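# Move all red foam blocks onto the desk

## Task

Get every red foam block in the room resting on the desk, on its own support and not held there by the robot. Everything else must stay where it was on its shelf, table or counter. The coffee table must be standing upright at the end. The robot must not fall over or finish leaning, or the task counts as failed.

## Robot and tools

ROBOT. TidyBot++ is a base on four driven casters, 0.54 m long, 0.50 m wide and 0.38 m tall. On top sits a single seven-joint arm ending in a two-finger gripper. The shoulder is 0.68 m above the floor and 0.12 m ahead of the base centre. There are two cameras: base_camera, and wrist_camera, which looks wherever the hand points. At the start the arm is folded with the hand down. It then reaches up to 0.08 m beyond the base front, and the elbow is up to 1.15 m high. A downward-pointing hand can reach at most about 0.94 m above the floor, and only near the base.

FRAMES. Base frame: origin on the floor below the base centre, x forward, y left, z up. hand_pose is reported in this frame and marks the point between the finger pads. Its own z axis runs out along the fingers, and the fingers close along its y axis. The odometry frame is the base frame as it was when the scene began. Heading is positive to the left, within -3.142 to 3.142. base_tilt is in degrees, positive when leaning forward or right. Odometry counts wheel turns, so slip looks like motion and drift builds up over many moves.

execute_actions. Arguments: actions, a list holding one action or none; an empty list only reports state and images. Optional cameras: a list of base_camera, wrist_camera or all. Leaving it out, null or all returns both; [] returns none. An action may contain base, joints and speeds, and its motions start together.
base takes exactly one relative move, measured from where the base last reported itself. translate_m is metres straight ahead, forward positive, range -2 to 2. strafe_m is metres sideways, left positive, range -2 to 2. rotate_rad is radians turned in place, counter-clockwise from above positive, range -6.3 to 6.3.
joints is a set of absolute targets keyed by name, in radians. joint_2_rad (shoulder) runs -2.249 to 2.249. joint_4_rad (elbow) runs -2.579 to 2.579. joint_6_rad (wrist) runs -2.099 to 2.099. joint_1_rad, joint_3_rad, joint_5_rad and joint_7_rad accept any angle but take the shorter way, so rotate past half a turn in steps. joint_1_rad positive turns the arm clockwise from above, opposite to rotate_rad. With the hand down, joint_7_rad positive turns it counter-clockwise from above; at 1.57 the fingers open toward the robot's left and right. gripper_pos runs from 0 (open) to 1 (closed). Pad gap is roughly 85 x (1 - gripper_pos) mm.
speeds caps one action's base speeds. translate_m and strafe_m take 0.05 to 0.5 m/s, rotate_rad 0.1 to 1.57 rad/s; the top value is the default. A base move needing over 8.667 s at its cap is rejected, and an action cannot exceed 15 s. An unknown key or an out-of-range number rejects the whole call with no motion. A joint or base left out of an action may still be driving toward its earlier target.

ARM GEOMETRY. Segments: upper arm 0.42 m, forearm 0.31 m, hand 0.31 m. With joint_1_rad 0, joint_3_rad 3.14 and joint_5_rad 0, the arm stays in the x-z plane. Tilts from vertical, forward positive: upper arm = joint_2_rad; forearm = joint_2_rad - joint_4_rad; hand = that minus joint_6_rad. Forward reach from the shoulder is the sum of length x sin(tilt), and height is the sum of length x cos(tilt).

OTHER TOOLS. wait(seconds 0 to 10) lets time pass without new commands and returns state and images. zoom_image(camera, region [x0, y0, x1, y1] in pixels, top-left origin, at most 504 x 504) enlarges part of that camera's latest image. finished_scene(scene, 1 or 2) ends the scene for good and reports success; call it only when the blocks rest on the desk by themselves.

RESULTS. base_status and joint_status tell how each motion ended. done: reached; for the base this only means the wheels turned enough. off_target: stopped elsewhere and maybe still pushing. contact_stop or time_out: the target is dropped and the part holds in place. A blocked base may show done while well short. not_followed, with joint command not followed and a cause: line, means the self-collision check held back the arm targets; the gripper still moves. Nothing stops the arm from striking the base. on_its_own lists motion you did not command. motor_effort gives percent of maximum, with the peak in brackets; it is noisy and biased. ARM HIT means a hard hit on the base or the arm itself. A gripper closed on an object reads off_target; done at 1 means empty. The pictures line names the cameras of the returned images in order.

CAUTIONS. Friction and load leave the hand a centimetre or more off target. To correct, send each joint its last command plus (wanted minus read). Never command a joint to its read angle while holding something, as it sinks. Torque over the limit (104.5 N m for joints 1 to 4, 51.3 for 5 to 7) freezes the arm for 10 s. Holding a load heats the motors: MOTOR HOT warns from 60 °C, and OVER-TEMPERATURE FAULT at 75 °C makes the arm sag. Driving while the arm is caught above about 0.8 m, or pushing sideways on a raised hand, can tip the robot. Backing off or pulling the arm in rights it. Do not bump the coffee table, knock anything off its furniture, drop blocks, or push hard. The robot keeps holding its last command between your replies, and loose objects may occasionally be nudged.

Each tool is called as name(argument=value, ...) on one line, values as JSON.

## Session

I'll start by looking at the current state and images.

execute_actions(actions=[])

Scene clock: 0.00 s.
base_odometry: x=+0.000 y=+0.000 heading=+0.000 (m, m, rad; odometry frame)
base_tilt: forward=+0.3 right=-0.5 (deg)
base_status: not commanded
joint_positions: joint_1_rad=+0.049 joint_2_rad=-0.337 joint_3_rad=+3.148 joint_4_rad=-2.529 joint_5_rad=+0.043 joint_6_rad=-0.890 joint_7_rad=+1.583 gripper_pos=+0.000
joint_status: not commanded
motor_effort: joint_1_rad=+0 joint_2_rad=+0 joint_3_rad=+0 joint_4_rad=+9 joint_5_rad=+2 joint_6_rad=-2 joint_7_rad=+0 (%)
hand_pose: x=+0.2537 y=-0.0162 z=+0.5854 quat_wxyz=(+0.017, +0.999, -0.008, +0.029) (m; base frame)
pictures: base_camera, wrist_camera
Images, in order (width x height): base_camera 644x364, wrist_camera 644x476.

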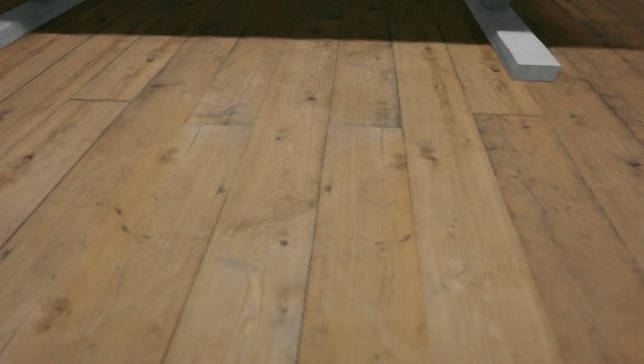

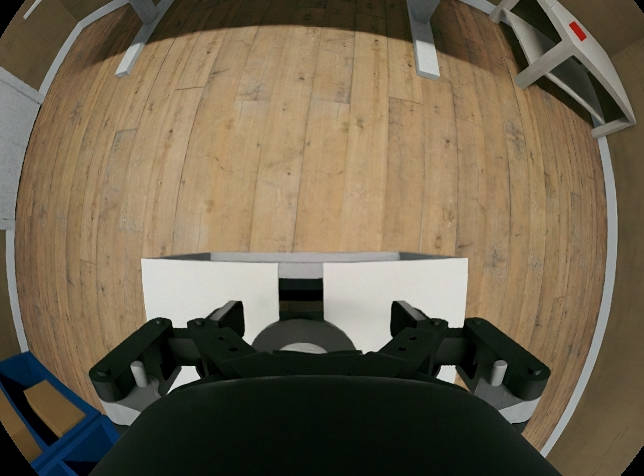

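execute_actions(actions=[{"joints": {"joint_6_rad": 0.35}}])

Scene clock: 2.10 s.
base_odometry: x=+0.000 y=+0.000 heading=+0.000 (m, m, rad; odometry frame)
base_tilt: forward=+0.3 right=-0.5 (deg)
base_status: not commanded
joint_positions: joint_1_rad=+0.049 joint_2_rad=-0.337 joint_3_rad=+3.148 joint_4_rad=-2.528 joint_5_rad=+0.043 joint_6_rad=+0.351 joint_7_rad=+1.583 gripper_pos=+0.000
joint_status: all done
motor_effort: joint_1_rad=+0(0) joint_2_rad=-6(6) joint_3_rad=+0(0) joint_4_rad=+17(17) joint_5_rad=+0(1) joint_6_rad=+7(8) joint_7_rad=+1(0) (%)
hand_pose: x=+0.5355 y=-0.0169 z=+0.8131 quat_wxyz=(+0.026, +0.796, +0.003, +0.605) (m; base frame)
pictures: base_camera, wrist_camera
Images, in order (width x height): base_camera 644x364, wrist_camera 644x476.

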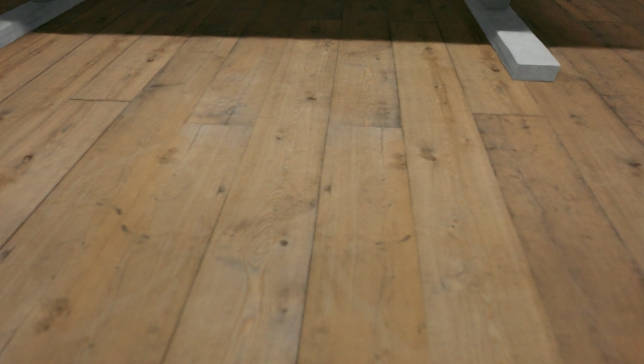

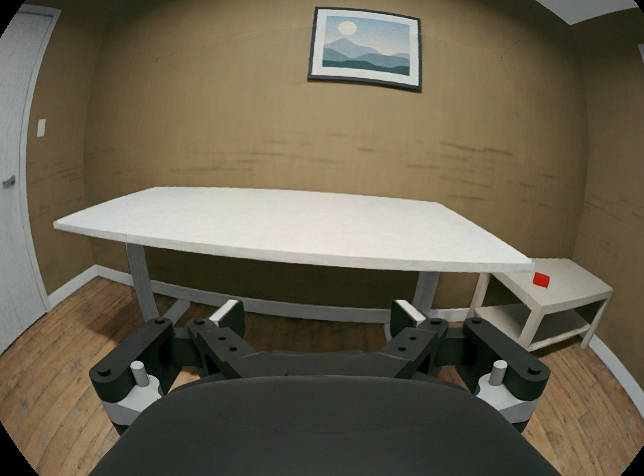

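execute_actions(actions=[{"joints": {"joint_1_rad": -1.9}}], cameras=["wrist_camera"])

Scene clock: 5.50 s.
base_odometry: x=+0.000 y=+0.000 heading=+0.000 (m, m, rad; odometry frame)
base_tilt: forward=+0.3 right=-0.5 (deg)
base_status: not commanded
joint_positions: joint_1_rad=-1.889 joint_2_rad=-0.337 joint_3_rad=+3.148 joint_4_rad=-2.528 joint_5_rad=+0.043 joint_6_rad=+0.351 joint_7_rad=+1.583 gripper_pos=+0.000
joint_status: all done
motor_effort: joint_1_rad=+0(0) joint_2_rad=-7(7) joint_3_rad=+0(1) joint_4_rad=+16(17) joint_5_rad=+0(0) joint_6_rad=+7(6) joint_7_rad=+0(0) (%)
hand_pose: x=-0.0147 y=+0.3949 z=+0.8131 quat_wxyz=(-0.484, +0.448, +0.658, +0.364) (m; base frame)
pictures: wrist_camera
Images, in order (width x height): wrist_camera 644x476.

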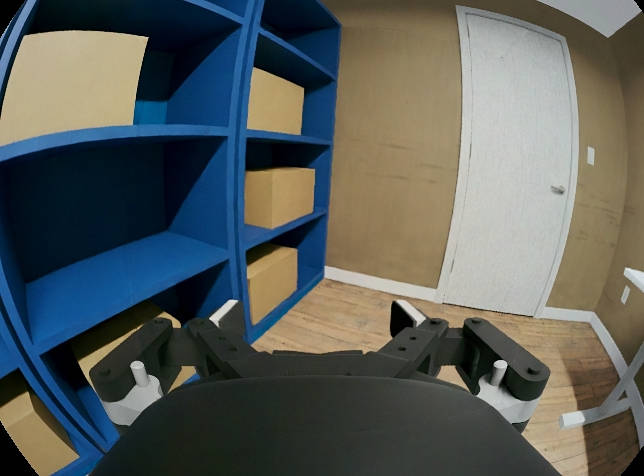

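execute_actions(actions=[{"joints": {"joint_1_rad": -3.1}}], cameras=["wrist_camera"])

Scene clock: 8.23 s.
base_odometry: x=+0.000 y=+0.000 heading=+0.000 (m, m, rad; odometry frame)
base_tilt: forward=+0.3 right=-0.5 (deg)
base_status: not commanded
joint_positions: joint_1_rad=-3.089 joint_2_rad=-0.337 joint_3_rad=+3.148 joint_4_rad=-2.528 joint_5_rad=+0.043 joint_6_rad=+0.351 joint_7_rad=+1.583 gripper_pos=+0.000
joint_status: all done
motor_effort: joint_1_rad=+0(1) joint_2_rad=-6(6) joint_3_rad=+0(1) joint_4_rad=+17(17) joint_5_rad=+1(1) joint_6_rad=+8(7) joint_7_rad=-1(1) (%)
hand_pose: x=-0.2975 y=+0.0185 z=+0.8131 quat_wxyz=(-0.605, -0.002, +0.796, +0.027) (m; base frame)
pictures: wrist_camera
Images, in order (width x height): wrist_camera 644x476.

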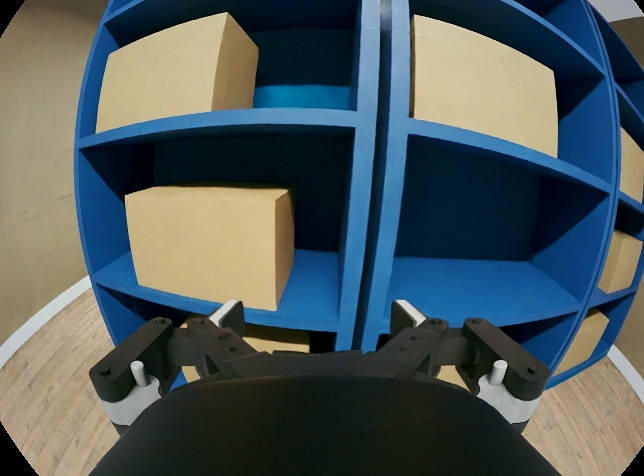

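execute_actions(actions=[{"joints": {"joint_1_rad": -4.4}}], cameras=["wrist_camera"])

Scene clock: 11.03 s.
base_odometry: x=+0.000 y=+0.000 heading=+0.000 (m, m, rad; odometry frame)
base_tilt: forward=+0.3 right=-0.5 (deg)
base_status: not commanded
joint_positions: joint_1_rad=-4.389 joint_2_rad=-0.337 joint_3_rad=+3.148 joint_4_rad=-2.528 joint_5_rad=+0.043 joint_6_rad=+0.351 joint_7_rad=+1.583 gripper_pos=+0.000
joint_status: all done
motor_effort: joint_1_rad=+0(0) joint_2_rad=-6(7) joint_3_rad=+1(1) joint_4_rad=+17(17) joint_5_rad=+1(0) joint_6_rad=+8(8) joint_7_rad=+0(0) (%)
hand_pose: x=-0.0102 y=-0.3963 z=+0.8131 quat_wxyz=(-0.498, -0.483, +0.633, -0.345) (m; base frame)
pictures: wrist_camera
Images, in order (width x height): wrist_camera 644x476.

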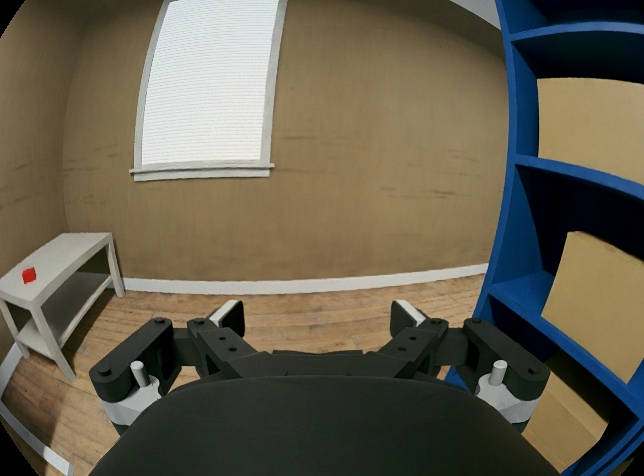

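zoom_image(camera="wrist_camera", region=[0, 200, 200, 400])

Region (0, 200, 200, 400) of wrist_camera's 644x476 image, scaled by 2.520.

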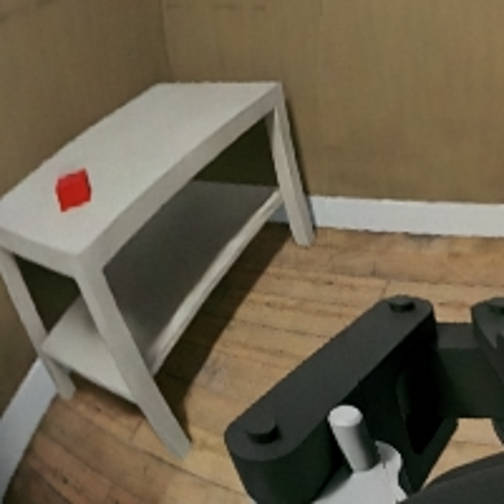

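execute_actions(actions=[{"base": {"strafe_m": -1.25}, "joints": {"joint_1_rad": 0.0, "joint_2_rad": 0.644, "joint_3_rad": 3.14, "joint_4_rad": -1.208, "joint_5_rad": 0.0, "joint_6_rad": -1.29, "joint_7_rad": 1.57}}])

Scene clock: 24.23 s.
base_odometry: x=+0.001 y=-1.250 heading=+0.000 (m, m, rad; odometry frame)
base_tilt: forward=+0.3 right=-0.4 (deg)
base_status: done
joint_positions: joint_1_rad=-6.276 joint_2_rad=+0.626 joint_3_rad=+3.145 joint_4_rad=-1.225 joint_5_rad=+0.020 joint_6_rad=-1.269 joint_7_rad=+1.583 gripper_pos=+0.000
joint_status: all done
motor_effort: joint_1_rad=+0(2) joint_2_rad=-39(40) joint_3_rad=+0(2) joint_4_rad=+15(19) joint_5_rad=+1(1) joint_6_rad=-1(7) joint_7_rad=+1(0) (%)
hand_pose: x=+0.6744 y=-0.0108 z=+0.6247 quat_wxyz=(-0.011, -1.000, -0.004, -0.011) (m; base frame)
pictures: base_camera, wrist_camera
Images, in order (width x height): base_camera 644x364, wrist_camera 644x476.

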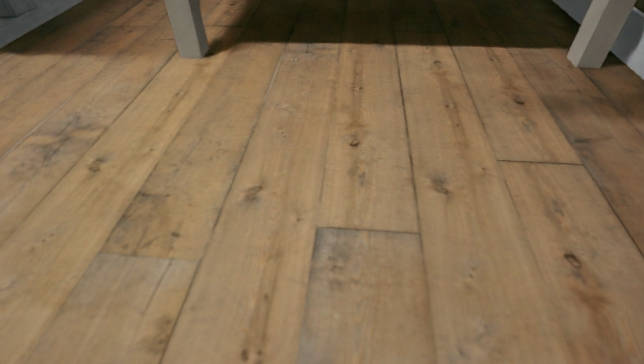

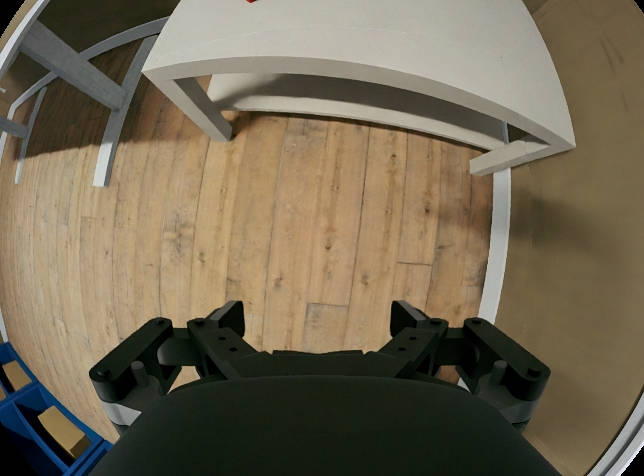

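execute_actions(actions=[{"base": {"translate_m": 0.58}, "joints": {"joint_1_rad": -0.25}}])

Scene clock: 28.33 s.
base_odometry: x=+0.581 y=-1.250 heading=+0.000 (m, m, rad; odometry frame)
base_tilt: forward=+0.3 right=-0.5 (deg)
base_status: done
joint_positions: joint_1_rad=-6.534 joint_2_rad=+0.630 joint_3_rad=+3.138 joint_4_rad=-1.221 joint_5_rad=+0.016 joint_6_rad=-1.273 joint_7_rad=+1.583 gripper_pos=+0.000
joint_status: all done
motor_effort: joint_1_rad=+0(4) joint_2_rad=-39(43) joint_3_rad=-1(2) joint_4_rad=+14(16) joint_5_rad=+1(2) joint_6_rad=-1(0) joint_7_rad=+1(0) (%)
hand_pose: x=+0.6576 y=+0.1363 z=+0.6237 quat_wxyz=(-0.006, -0.991, -0.135, -0.010) (m; base frame)
pictures: base_camera, wrist_camera
Images, in order (width x height): base_camera 644x364, wrist_camera 644x476.

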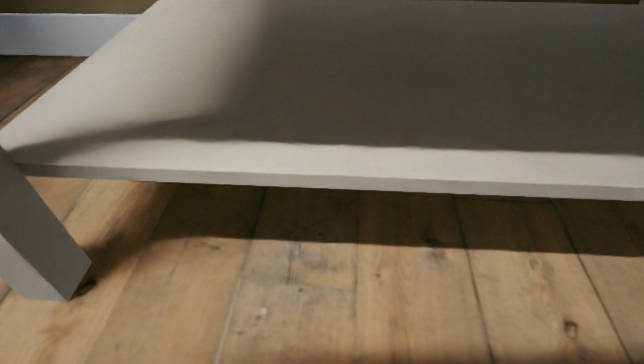

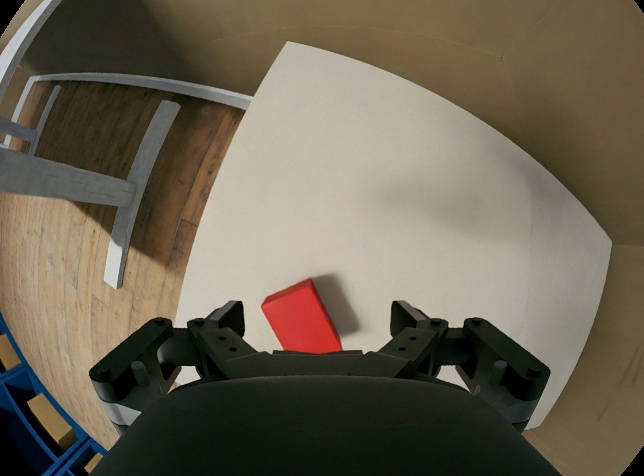

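zoom_image(camera="wrist_camera", region=[200, 240, 440, 400])

Region (200, 240, 440, 400) of wrist_camera's 644x476 image, scaled by 2.100.

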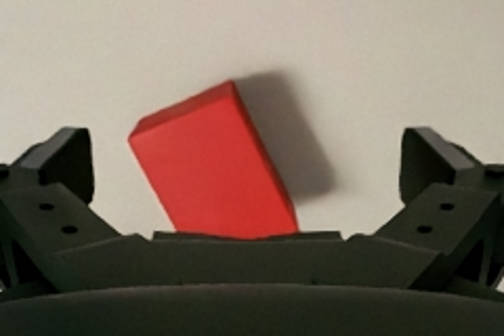

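execute_actions(actions=[{"joints": {"joint_1_rad": -0.294, "joint_2_rad": 0.656, "joint_4_rad": -1.546, "joint_6_rad": -0.95, "joint_7_rad": 1.975}}], cameras=["wrist_camera"])

Scene clock: 33.97 s.
base_odometry: x=+0.581 y=-1.250 heading=+0.000 (m, m, rad; odometry frame)
base_tilt: forward=+0.3 right=-0.5 (deg)
base_status: not commanded
joint_positions: joint_1_rad=-6.565 joint_2_rad=+0.641 joint_3_rad=+3.138 joint_4_rad=-1.533 joint_5_rad=+0.016 joint_6_rad=-0.971 joint_7_rad=+1.942 gripper_pos=+0.000
joint_status: all done
motor_effort: joint_1_rad=+0(0) joint_2_rad=-37(39) joint_3_rad=-1(1) joint_4_rad=+12(14) joint_5_rad=+0(1) joint_6_rad=-1(0) joint_7_rad=+0(0) (%)
hand_pose: x=+0.6082 y=+0.1410 z=+0.5294 quat_wxyz=(-0.005, -0.945, -0.327, +0.002) (m; base frame)
pictures: wrist_camera
Images, in order (width x height): wrist_camera 644x476.

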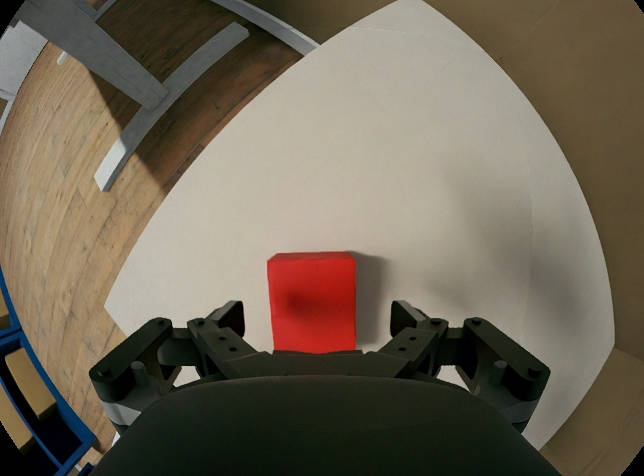

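execute_actions(actions=[{"joints": {"joint_2_rad": 0.731, "joint_4_rad": -1.600, "joint_6_rad": -0.819}}], cameras=["wrist_camera"])

Scene clock: 35.73 s.
base_odometry: x=+0.581 y=-1.250 heading=+0.000 (m, m, rad; odometry frame)
base_tilt: forward=+0.3 right=-0.5 (deg)
base_status: not commanded
joint_positions: joint_1_rad=-6.565 joint_2_rad=+0.726 joint_3_rad=+3.138 joint_4_rad=-1.588 joint_5_rad=+0.016 joint_6_rad=-0.837 joint_7_rad=+1.942 gripper_pos=+0.000
joint_status: all done
motor_effort: joint_1_rad=+0(0) joint_2_rad=-38(41) joint_3_rad=-1(0) joint_4_rad=+11(12) joint_5_rad=+1(1) joint_6_rad=+0(0) joint_7_rad=+0(0) (%)
hand_pose: x=+0.6068 y=+0.1411 z=+0.4727 quat_wxyz=(-0.005, -0.945, -0.328, +0.005) (m; base frame)
pictures: wrist_camera
Images, in order (width x height): wrist_camera 644x476.

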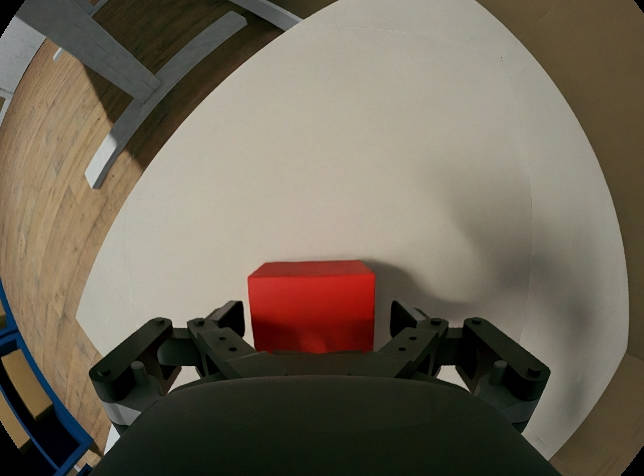

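execute_actions(actions=[{"joints": {"gripper_pos": 0.6}}], cameras=["wrist_camera"])

Scene clock: 37.27 s.
base_odometry: x=+0.581 y=-1.250 heading=+0.000 (m, m, rad; odometry frame)
base_tilt: forward=+0.3 right=-0.5 (deg)
base_status: not commanded
joint_positions: joint_1_rad=-6.566 joint_2_rad=+0.723 joint_3_rad=+3.138 joint_4_rad=-1.588 joint_5_rad=+0.016 joint_6_rad=-0.836 joint_7_rad=+1.942 gripper_pos=+0.390
joint_status: gripper_pos off_target (ended at +0.390, target +0.600)
motor_effort: joint_1_rad=+0(1) joint_2_rad=-37(40) joint_3_rad=+0(1) joint_4_rad=+10(12) joint_5_rad=+0(1) joint_6_rad=-1(2) joint_7_rad=+0(0) (%)
hand_pose: x=+0.6074 y=+0.1413 z=+0.4740 quat_wxyz=(-0.005, -0.945, -0.328, +0.003) (m; base frame)
pictures: wrist_camera
Images, in order (width x height): wrist_camera 644x476.

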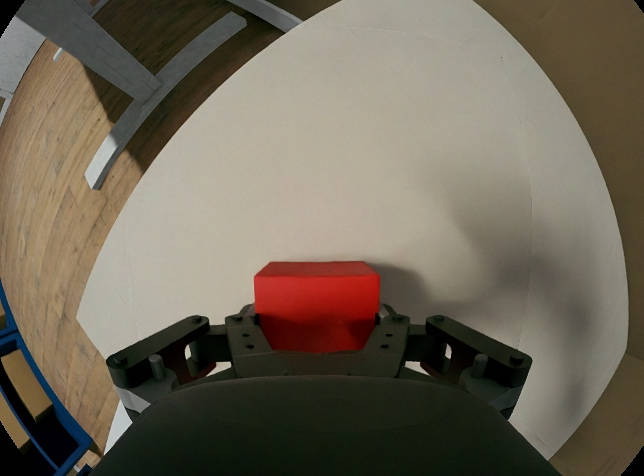

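execute_actions(actions=[{"base": {"strafe_m": 0.55}, "joints": {"joint_1_rad": -0.5, "joint_2_rad": 0.355, "joint_4_rad": -0.878, "joint_6_rad": -1.90}}])

Scene clock: 42.30 s.
base_odometry: x=+0.581 y=-0.700 heading=+0.000 (m, m, rad; odometry frame)
base_tilt: forward=+0.3 right=-0.5 (deg)
base_status: done
joint_positions: joint_1_rad=-6.779 joint_2_rad=+0.372 joint_3_rad=+3.139 joint_4_rad=-0.892 joint_5_rad=+0.016 joint_6_rad=-1.881 joint_7_rad=+1.942 gripper_pos=+0.390
joint_status: all done
motor_effort: joint_1_rad=+1(3) joint_2_rad=-31(42) joint_3_rad=+0(2) joint_4_rad=+14(15) joint_5_rad=+1(1) joint_6_rad=-1(0) joint_7_rad=+1(0) (%)
hand_pose: x=+0.5171 y=+0.2128 z=+0.8577 quat_wxyz=(-0.007, -0.908, -0.419, +0.001) (m; base frame)
pictures: base_camera, wrist_camera
Images, in order (width x height): base_camera 644x364, wrist_camera 644x476.

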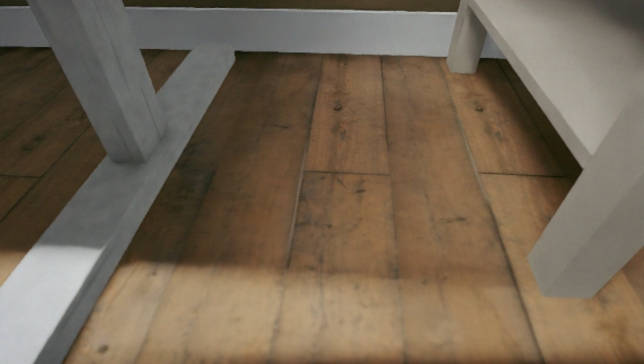

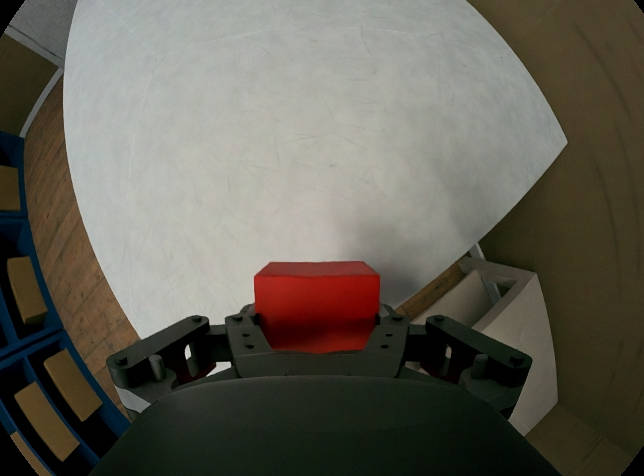

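execute_actions(actions=[{"joints": {"joint_1_rad": -0.81, "joint_2_rad": 0.468, "joint_4_rad": -1.035, "joint_6_rad": -1.638}}], cameras=["wrist_camera"])

Scene clock: 46.37 s.
base_odometry: x=+0.581 y=-0.700 heading=+0.000 (m, m, rad; odometry frame)
base_tilt: forward=+0.2 right=-0.5 (deg)
base_status: not commanded
joint_positions: joint_1_rad=-7.091 joint_2_rad=+0.464 joint_3_rad=+3.138 joint_4_rad=-1.024 joint_5_rad=+0.016 joint_6_rad=-1.657 joint_7_rad=+1.942 gripper_pos=+0.390
joint_status: all done
motor_effort: joint_1_rad=+0(2) joint_2_rad=-34(38) joint_3_rad=+0(1) joint_4_rad=+15(16) joint_5_rad=+0(1) joint_6_rad=-1(0) joint_7_rad=+0(0) (%)
hand_pose: x=+0.4665 y=+0.3598 z=+0.7728 quat_wxyz=(-0.008, -0.831, -0.556, +0.000) (m; base frame)
pictures: wrist_camera
Images, in order (width x height): wrist_camera 644x476.

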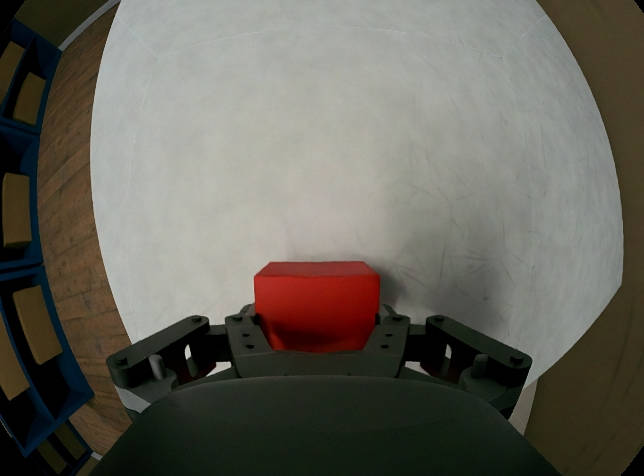

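zoom_image(camera="wrist_camera", region=[220, 230, 460, 370])

Region (220, 230, 460, 370) of wrist_camera's 644x476 image, scaled by 2.100; it fills the top 294 rows of this view, and the rest is white.

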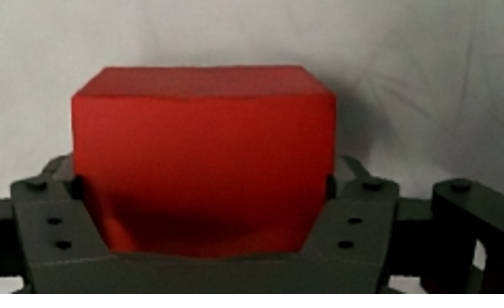

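execute_actions(actions=[{"joints": {"joint_2_rad": 0.49}}], cameras=["wrist_camera"])

Scene clock: 52.83 s.
base_odometry: x=+0.581 y=-0.700 heading=+0.000 (m, m, rad; odometry frame)
base_tilt: forward=+0.3 right=-0.5 (deg)
base_status: not commanded
joint_positions: joint_1_rad=-7.091 joint_2_rad=+0.475 joint_3_rad=+3.138 joint_4_rad=-1.024 joint_5_rad=+0.016 joint_6_rad=-1.657 joint_7_rad=+1.942 gripper_pos=+0.390
joint_status: all done
motor_effort: joint_1_rad=+0(0) joint_2_rad=-35(37) joint_3_rad=+0(1) joint_4_rad=+14(15) joint_5_rad=+1(1) joint_6_rad=-2(1) joint_7_rad=-1(0) (%)
hand_pose: x=+0.4672 y=+0.3605 z=+0.7672 quat_wxyz=(-0.009, -0.831, -0.556, +0.006) (m; base frame)
pictures: wrist_camera
Images, in order (width x height): wrist_camera 644x476.

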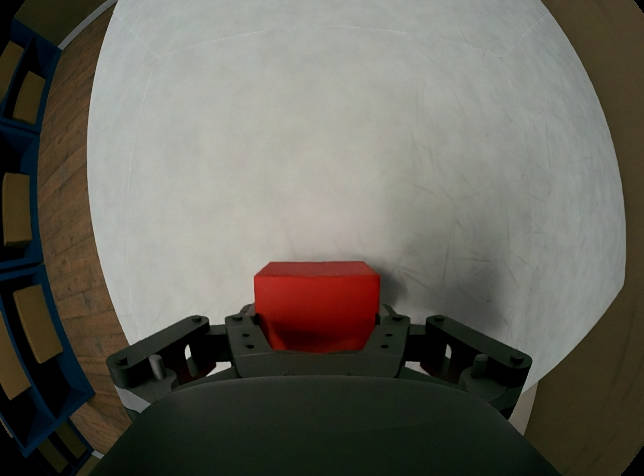

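execute_actions(actions=[{"joints": {"joint_2_rad": 0.512}}], cameras=["wrist_camera"])

Scene clock: 53.87 s.
base_odometry: x=+0.581 y=-0.700 heading=+0.000 (m, m, rad; odometry frame)
base_tilt: forward=+0.3 right=-0.5 (deg)
base_status: not commanded
joint_positions: joint_1_rad=-7.091 joint_2_rad=+0.496 joint_3_rad=+3.138 joint_4_rad=-1.024 joint_5_rad=+0.016 joint_6_rad=-1.657 joint_7_rad=+1.942 gripper_pos=+0.390
joint_status: all done
motor_effort: joint_1_rad=+0(0) joint_2_rad=-36(37) joint_3_rad=+0(1) joint_4_rad=+15(15) joint_5_rad=+1(1) joint_6_rad=-2(1) joint_7_rad=+0(0) (%)
hand_pose: x=+0.4684 y=+0.3617 z=+0.7565 quat_wxyz=(-0.011, -0.831, -0.556, +0.016) (m; base frame)
pictures: wrist_camera
Images, in order (width x height): wrist_camera 644x476.

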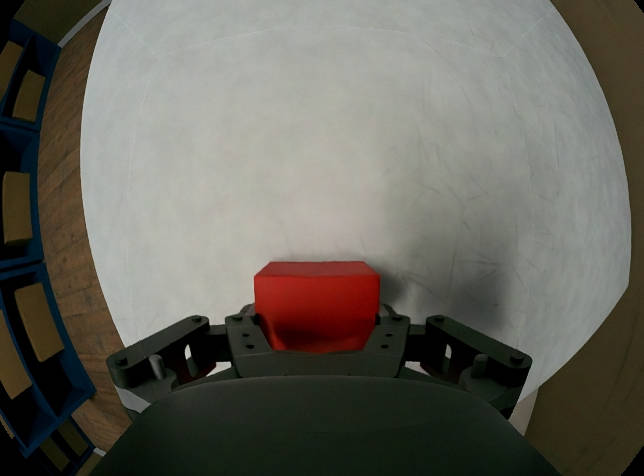

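zoom_image(camera="wrist_camera", region=[320, 240, 440, 330])

Region (320, 240, 440, 330) of wrist_camera's 644x476 image, scaled by 4.200; it fills the top 378 rows of this view, and the rest is white.

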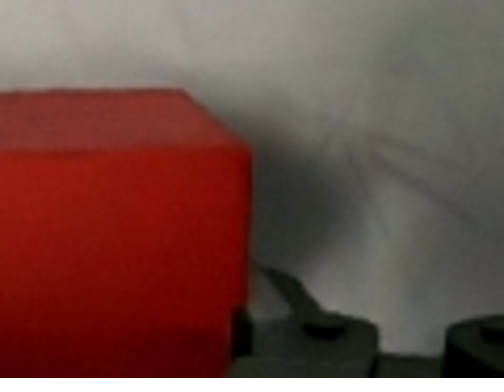

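execute_actions(actions=[{"joints": {"joint_2_rad": 0.53}}], cameras=["wrist_camera"])

Scene clock: 55.17 s.
base_odometry: x=+0.581 y=-0.700 heading=+0.000 (m, m, rad; odometry frame)
base_tilt: forward=+0.3 right=-0.5 (deg)
base_status: not commanded
joint_positions: joint_1_rad=-7.091 joint_2_rad=+0.513 joint_3_rad=+3.138 joint_4_rad=-1.024 joint_5_rad=+0.016 joint_6_rad=-1.657 joint_7_rad=+1.942 gripper_pos=+0.390
joint_status: all done
motor_effort: joint_1_rad=+0(0) joint_2_rad=-36(38) joint_3_rad=-1(1) joint_4_rad=+15(15) joint_5_rad=+1(1) joint_6_rad=-2(2) joint_7_rad=+0(0) (%)
hand_pose: x=+0.4692 y=+0.3626 z=+0.7479 quat_wxyz=(-0.013, -0.830, -0.556, +0.025) (m; base frame)
pictures: wrist_camera
Images, in order (width x height): wrist_camera 644x476.

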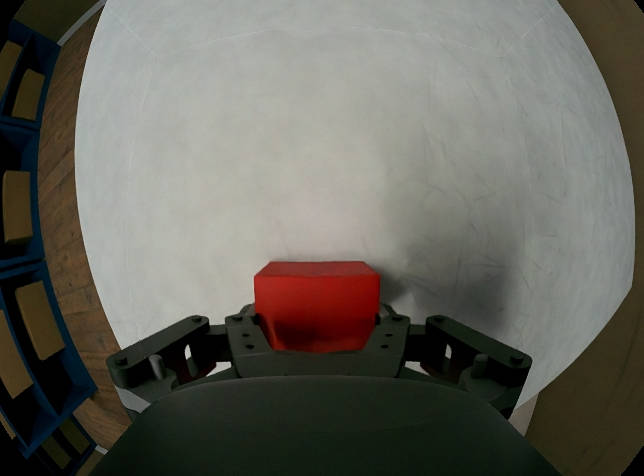

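execute_actions(actions=[{"joints": {"joint_2_rad": 0.55, "joint_6_rad": -1.575}}], cameras=["wrist_camera"])

Scene clock: 57.40 s.
base_odometry: x=+0.581 y=-0.700 heading=+0.000 (m, m, rad; odometry frame)
base_tilt: forward=+0.3 right=-0.5 (deg)
base_status: not commanded
joint_positions: joint_1_rad=-7.091 joint_2_rad=+0.521 joint_3_rad=+3.138 joint_4_rad=-1.024 joint_5_rad=+0.016 joint_6_rad=-1.604 joint_7_rad=+1.942 gripper_pos=+0.390
joint_status: all done
motor_effort: joint_1_rad=+0(1) joint_2_rad=-32(36) joint_3_rad=-1(1) joint_4_rad=+14(15) joint_5_rad=+1(1) joint_6_rad=+0(4) joint_7_rad=+0(1) (%)
hand_pose: x=+0.4810 y=+0.3750 z=+0.7435 quat_wxyz=(-0.008, -0.831, -0.557, +0.002) (m; base frame)
pictures: wrist_camera
Images, in order (width x height): wrist_camera 644x476.

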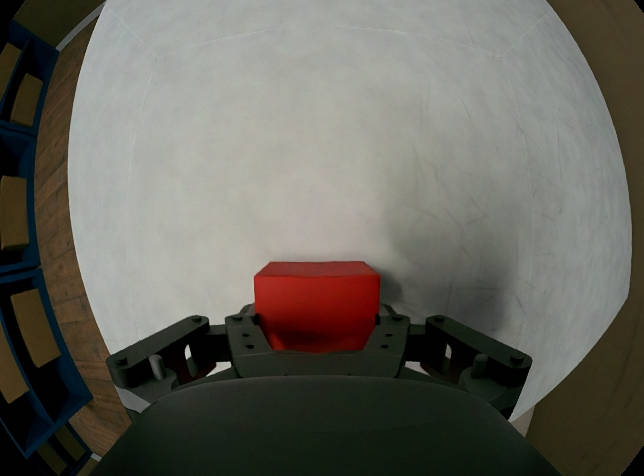

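execute_actions(actions=[{"joints": {"gripper_pos": 0.0, "joint_2_rad": 0.525}}], cameras=["wrist_camera"])

Scene clock: 58.50 s.
base_odometry: x=+0.581 y=-0.700 heading=+0.000 (m, m, rad; odometry frame)
base_tilt: forward=+0.3 right=-0.5 (deg)
base_status: not commanded
joint_positions: joint_1_rad=-7.091 joint_2_rad=+0.521 joint_3_rad=+3.138 joint_4_rad=-1.024 joint_5_rad=+0.016 joint_6_rad=-1.597 joint_7_rad=+1.942 gripper_pos=+0.000
joint_status: all done
motor_effort: joint_1_rad=+0(0) joint_2_rad=-37(38) joint_3_rad=+0(0) joint_4_rad=+15(15) joint_5_rad=+1(0) joint_6_rad=-1(0) joint_7_rad=+0(0) (%)
hand_pose: x=+0.4825 y=+0.3766 z=+0.7433 quat_wxyz=(-0.007, -0.831, -0.557, -0.001) (m; base frame)
pictures: wrist_camera
Images, in order (width x height): wrist_camera 644x476.

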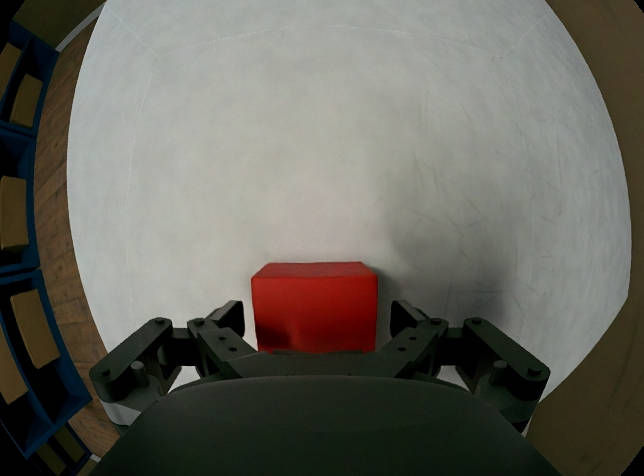

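execute_actions(actions=[{"joints": {"joint_2_rad": 0.3}}], cameras=[])

execute_actions(actions=[{"base": {"translate_m": -0.15}, "joints": {"joint_1_rad": -2.75, "joint_2_rad": -0.1, "joint_4_rad": -0.5, "joint_6_rad": -1.6, "joint_7_rad": 1.57}}], cameras=["wrist_camera"])

Scene clock: 61.27 s.
base_odometry: x=+0.581 y=-0.700 heading=+0.000 (m, m, rad; odometry frame)
base_tilt: forward=+0.3 right=-0.5 (deg)
base_status: not commanded
joint_positions: joint_1_rad=-7.091 joint_2_rad=+0.296 joint_3_rad=+3.138 joint_4_rad=-1.025 joint_5_rad=+0.016 joint_6_rad=-1.596 joint_7_rad=+1.942 gripper_pos=+0.000
joint_status: all done
motor_effort: joint_1_rad=+0(0) joint_2_rad=-29(40) joint_3_rad=+0(0) joint_4_rad=+15(16) joint_5_rad=+1(1) joint_6_rad=+1(1) joint_7_rad=+0(0) (%)
hand_pose: x=+0.4641 y=+0.3573 z=+0.8589 quat_wxyz=(+0.017, -0.826, -0.553, -0.112) (m; base frame)
pictures: none
No camera images: the call's "cameras" was empty. Leave "cameras" out to get every camera's image.

Scene clock: 64.33 s.
base_odometry: x=+0.431 y=-0.700 heading=+0.000 (m, m, rad; odometry frame)
base_tilt: forward=+0.2 right=-0.5 (deg)
base_status: done
joint_positions: joint_1_rad=-9.022 joint_2_rad=-0.082 joint_3_rad=+3.139 joint_4_rad=-0.516 joint_5_rad=+0.016 joint_6_rad=-1.595 joint_7_rad=+1.606 gripper_pos=+0.000
joint_status: all done
motor_effort: joint_1_rad=+0(2) joint_2_rad=-9(34) joint_3_rad=+0(2) joint_4_rad=+10(16) joint_5_rad=+1(2) joint_6_rad=+6(7) joint_7_rad=+1(0) (%)
hand_pose: x=-0.2264 y=+0.1501 z=+1.2489 quat_wxyz=(+0.514, -0.159, -0.834, -0.121) (m; base frame)
pictures: wrist_camera
Images, in order (width x height): wrist_camera 644x476.

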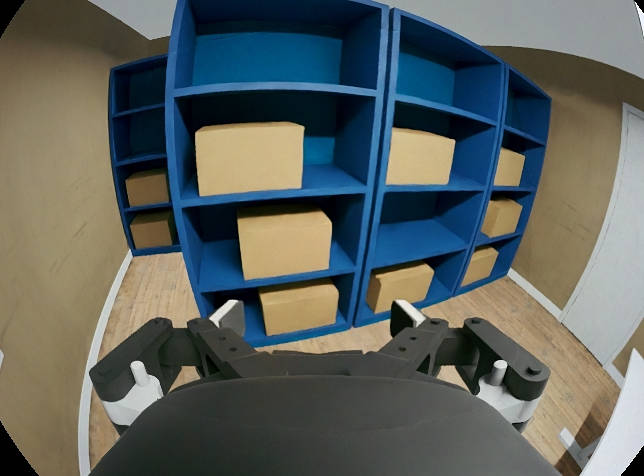

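zoom_image(camera="wrist_camera", region=[80, 0, 400, 350])

zoom_image(camera="wrist_camera", region=[340, 0, 644, 340])

Region (80, 0, 400, 350) of wrist_camera's 644x476 image, scaled by 1.440; it fills the left 461 columns of this view, and the rest is white.

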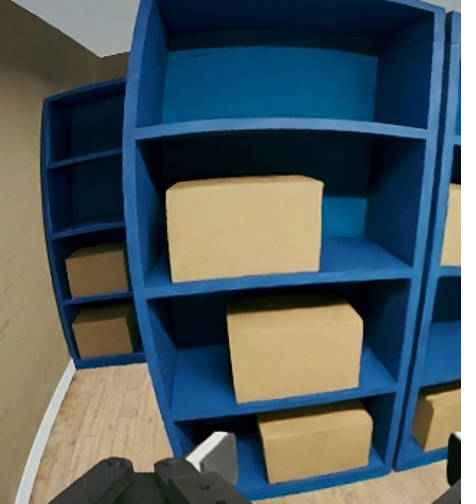

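Region (340, 0, 644, 340) of wrist_camera's 644x476 image, scaled by 1.482; it fills the left 451 columns of this view, and the rest is white.

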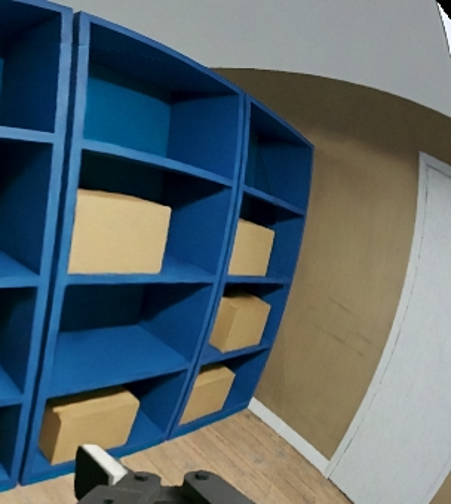

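execute_actions(actions=[{"base": {"strafe_m": -0.57}}], cameras=["wrist_camera"])

Scene clock: 69.70 s.
base_odometry: x=+0.430 y=-1.270 heading=-0.001 (m, m, rad; odometry frame)
base_tilt: forward=+0.3 right=-0.5 (deg)
base_status: done
joint_positions: joint_1_rad=-9.023 joint_2_rad=-0.086 joint_3_rad=+3.139 joint_4_rad=-0.515 joint_5_rad=+0.016 joint_6_rad=-1.595 joint_7_rad=+1.606 gripper_pos=+0.000
joint_status: not commanded
motor_effort: joint_1_rad=+0(1) joint_2_rad=-8(12) joint_3_rad=+0(1) joint_4_rad=+10(12) joint_5_rad=+0(0) joint_6_rad=+7(7) joint_7_rad=+0(0) (%)
hand_pose: x=-0.2248 y=+0.1486 z=+1.2504 quat_wxyz=(+0.516, -0.158, -0.833, -0.121) (m; base frame)
pictures: wrist_camera
Images, in order (width x height): wrist_camera 644x476.

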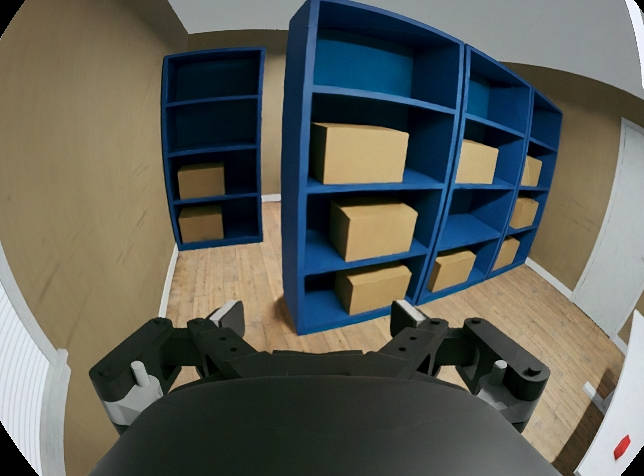

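execute_actions(actions=[{"base": {"translate_m": -2.0}, "joints": {"joint_1_rad": -2.3}}], cameras=["wrist_camera"])

Scene clock: 76.50 s.
base_odometry: x=-1.570 y=-1.270 heading=+0.000 (m, m, rad; odometry frame)
base_tilt: forward=+0.2 right=-0.5 (deg)
base_status: done
joint_positions: joint_1_rad=-8.595 joint_2_rad=-0.096 joint_3_rad=+3.139 joint_4_rad=-0.513 joint_5_rad=+0.015 joint_6_rad=-1.595 joint_7_rad=+1.606 gripper_pos=+0.000
joint_status: all done
motor_effort: joint_1_rad=+0(1) joint_2_rad=-8(11) joint_3_rad=+0(1) joint_4_rad=+10(11) joint_5_rad=+1(0) joint_6_rad=+7(7) joint_7_rad=+0(0) (%)
hand_pose: x=-0.1279 y=+0.2737 z=+1.2550 quat_wxyz=(+0.483, -0.330, -0.778, -0.230) (m; base frame)
pictures: wrist_camera
Images, in order (width x height): wrist_camera 644x476.

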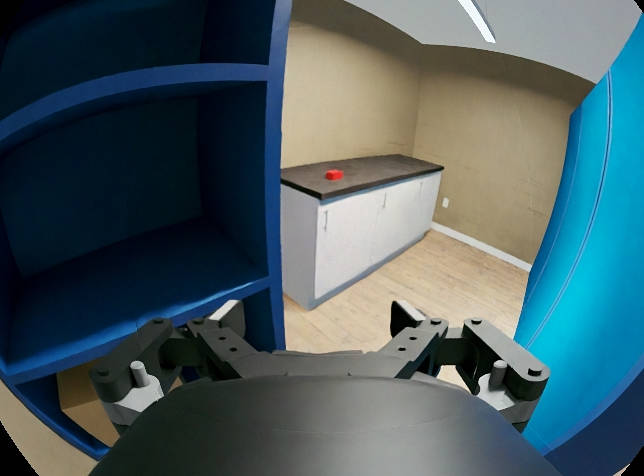

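zoom_image(camera="wrist_camera", region=[270, 130, 550, 340])

Region (270, 130, 550, 340) of wrist_camera's 644x476 image, scaled by 1.800; it fills the top 378 rows of this view, and the rest is white.

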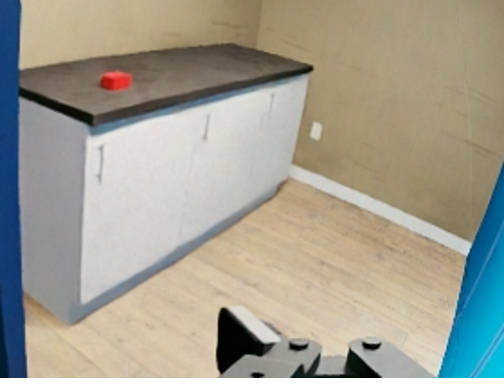

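zoom_image(camera="wrist_camera", region=[300, 150, 380, 210])

Region (300, 150, 380, 210) of wrist_camera's 644x476 image, scaled by 6.300; it fills the top 378 rows of this view, and the rest is white.

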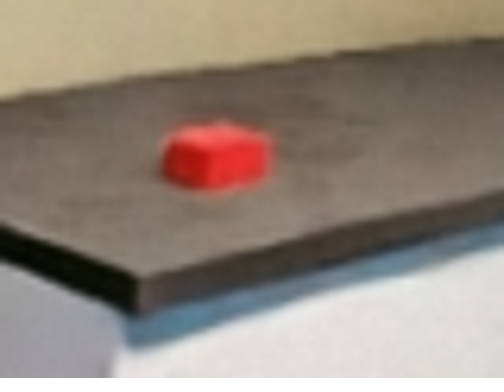

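execute_actions(actions=[{"base": {"rotate_rad": 1.913}, "joints": {"joint_1_rad": -0.93}}])

Scene clock: 83.83 s.
base_odometry: x=-1.570 y=-1.270 heading=+1.912 (m, m, rad; odometry frame)
base_tilt: forward=+0.3 right=-0.5 (deg)
base_status: done
joint_positions: joint_1_rad=-7.225 joint_2_rad=-0.096 joint_3_rad=+3.139 joint_4_rad=-0.513 joint_5_rad=+0.015 joint_6_rad=-1.595 joint_7_rad=+1.606 gripper_pos=+0.000
joint_status: all done
motor_effort: joint_1_rad=+0(0) joint_2_rad=-7(9) joint_3_rad=+0(0) joint_4_rad=+10(10) joint_5_rad=+1(1) joint_6_rad=+7(7) joint_7_rad=+0(1) (%)
hand_pose: x=+0.3377 y=+0.2967 z=+1.2550 quat_wxyz=(+0.229, -0.747, -0.394, -0.484) (m; base frame)
pictures: base_camera, wrist_camera
Images, in order (width x height): base_camera 644x364, wrist_camera 644x476.

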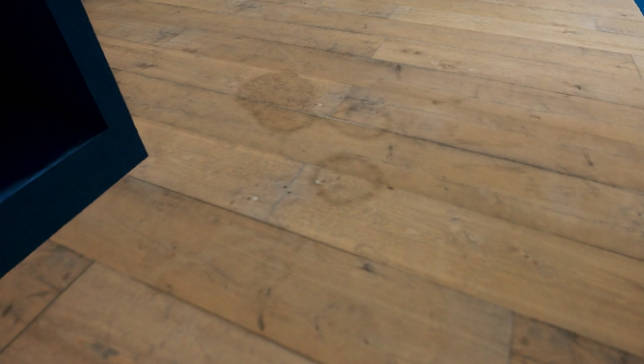

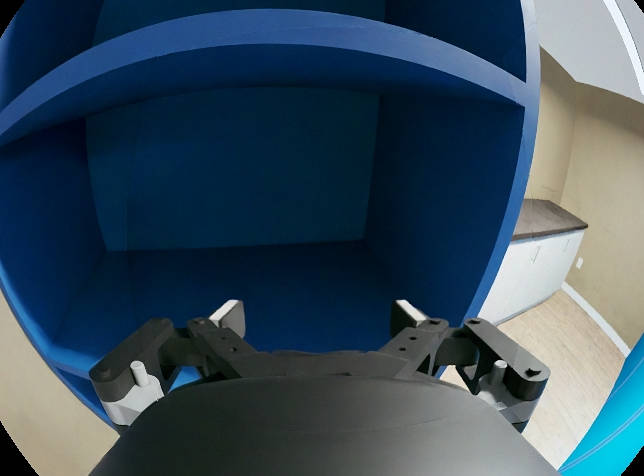

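execute_actions(actions=[{"base": {"rotate_rad": 1.142}, "joints": {"joint_1_rad": 1.1, "joint_2_rad": -0.25, "joint_4_rad": -0.65}}])

Scene clock: 90.80 s.
base_odometry: x=-1.570 y=-1.270 heading=+3.053 (m, m, rad; odometry frame)
base_tilt: forward=+0.3 right=-0.5 (deg)
base_status: done
joint_positions: joint_1_rad=-5.195 joint_2_rad=-0.228 joint_3_rad=+3.139 joint_4_rad=-0.632 joint_5_rad=+0.015 joint_6_rad=-1.595 joint_7_rad=+1.606 gripper_pos=+0.000
joint_status: all done
motor_effort: joint_1_rad=+0(0) joint_2_rad=-3(9) joint_3_rad=+0(1) joint_4_rad=+10(11) joint_5_rad=+1(2) joint_6_rad=+6(7) joint_7_rad=+0(0) (%)
hand_pose: x=+0.2616 y=-0.2772 z=+1.2516 quat_wxyz=(-0.293, -0.726, +0.425, -0.455) (m; base frame)
pictures: base_camera, wrist_camera
Images, in order (width x height): base_camera 644x364, wrist_camera 644x476.

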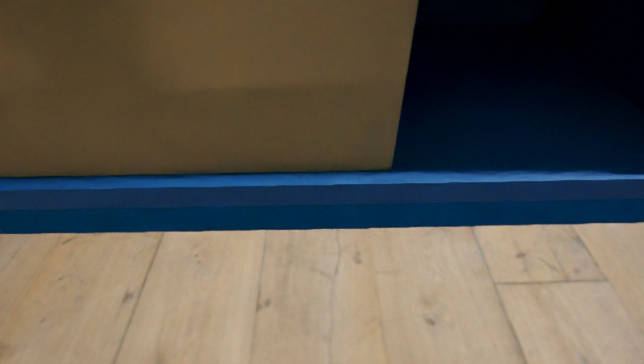

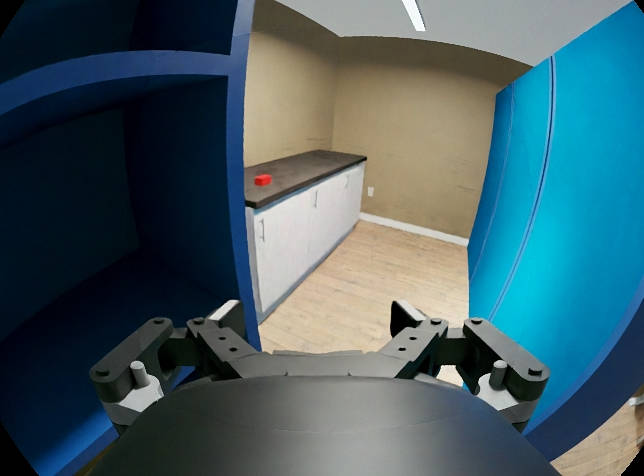

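execute_actions(actions=[{"base": {"translate_m": 0.12}}], cameras=[])

execute_actions(actions=[{"base": {"strafe_m": -1.55}}])

Scene clock: 93.37 s.
base_odometry: x=-1.689 y=-1.259 heading=+3.054 (m, m, rad; odometry frame)
base_tilt: forward=+0.3 right=-0.5 (deg)
base_status: done
joint_positions: joint_1_rad=-5.195 joint_2_rad=-0.236 joint_3_rad=+3.139 joint_4_rad=-0.635 joint_5_rad=+0.015 joint_6_rad=-1.595 joint_7_rad=+1.606 gripper_pos=+0.000
joint_status: not commanded
motor_effort: joint_1_rad=+0(0) joint_2_rad=-2(5) joint_3_rad=+0(2) joint_4_rad=+10(11) joint_5_rad=+1(0) joint_6_rad=+7(7) joint_7_rad=+0(0) (%)
hand_pose: x=+0.2599 y=-0.2735 z=+1.2526 quat_wxyz=(-0.294, -0.725, +0.425, -0.456) (m; base frame)
pictures: none
No camera images: the call's "cameras" was empty. Leave "cameras" out to get every camera's image.

Scene clock: 97.83 s.
base_odometry: x=-1.555 y=+0.285 heading=+3.055 (m, m, rad; odometry frame)
base_tilt: forward=+0.3 right=-0.5 (deg)
base_status: done
joint_positions: joint_1_rad=-5.195 joint_2_rad=-0.245 joint_3_rad=+3.139 joint_4_rad=-0.638 joint_5_rad=+0.015 joint_6_rad=-1.595 joint_7_rad=+1.606 gripper_pos=+0.000
joint_status: not commanded
motor_effort: joint_1_rad=+0(0) joint_2_rad=-2(6) joint_3_rad=+1(1) joint_4_rad=+9(10) joint_5_rad=+1(1) joint_6_rad=+7(7) joint_7_rad=+0(1) (%)
hand_pose: x=+0.2577 y=-0.2693 z=+1.2543 quat_wxyz=(-0.295, -0.723, +0.424, -0.458) (m; base frame)
pictures: base_camera, wrist_camera
Images, in order (width x height): base_camera 644x364, wrist_camera 644x476.

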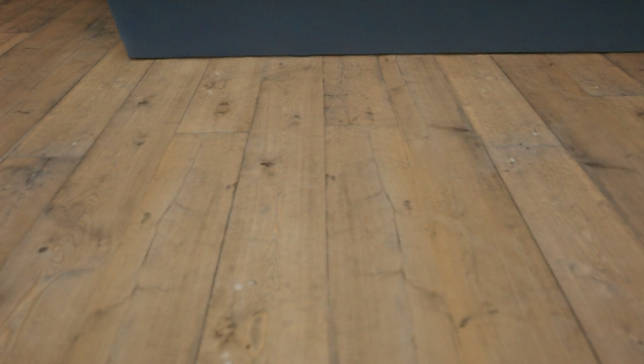

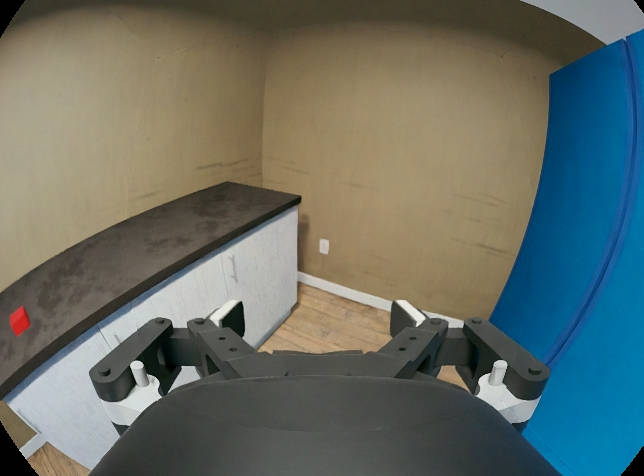

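execute_actions(actions=[{"base": {"translate_m": 0.55}, "joints": {"joint_1_rad": -0.8, "joint_6_rad": -1.85}}])

Scene clock: 101.33 s.
base_odometry: x=-2.103 y=+0.333 heading=+3.054 (m, m, rad; odometry frame)
base_tilt: forward=+0.3 right=-0.5 (deg)
base_status: done
joint_positions: joint_1_rad=-7.071 joint_2_rad=-0.242 joint_3_rad=+3.139 joint_4_rad=-0.640 joint_5_rad=+0.015 joint_6_rad=-1.828 joint_7_rad=+1.606 gripper_pos=+0.000
joint_status: all done
motor_effort: joint_1_rad=+0(0) joint_2_rad=-2(6) joint_3_rad=+0(2) joint_4_rad=+9(10) joint_5_rad=+1(1) joint_6_rad=+6(8) joint_7_rad=+0(0) (%)
hand_pose: x=+0.3095 y=+0.1884 z=+1.1906 quat_wxyz=(+0.158, -0.823, -0.355, -0.413) (m; base frame)
pictures: base_camera, wrist_camera
Images, in order (width x height): base_camera 644x364, wrist_camera 644x476.

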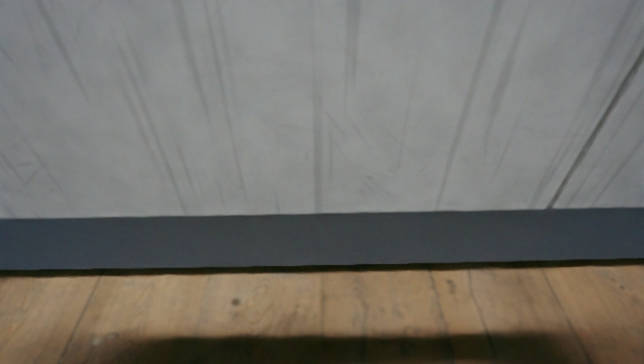

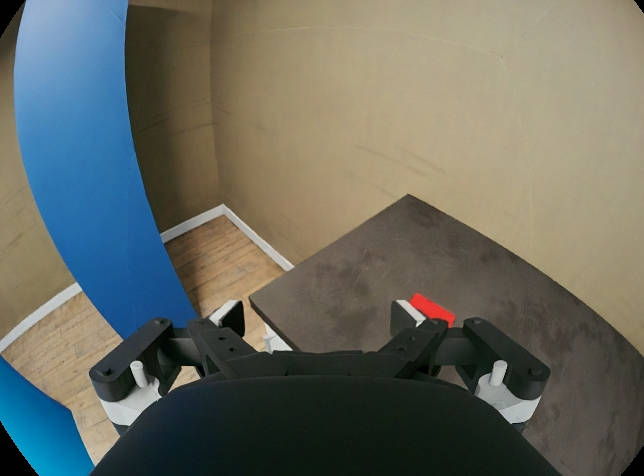

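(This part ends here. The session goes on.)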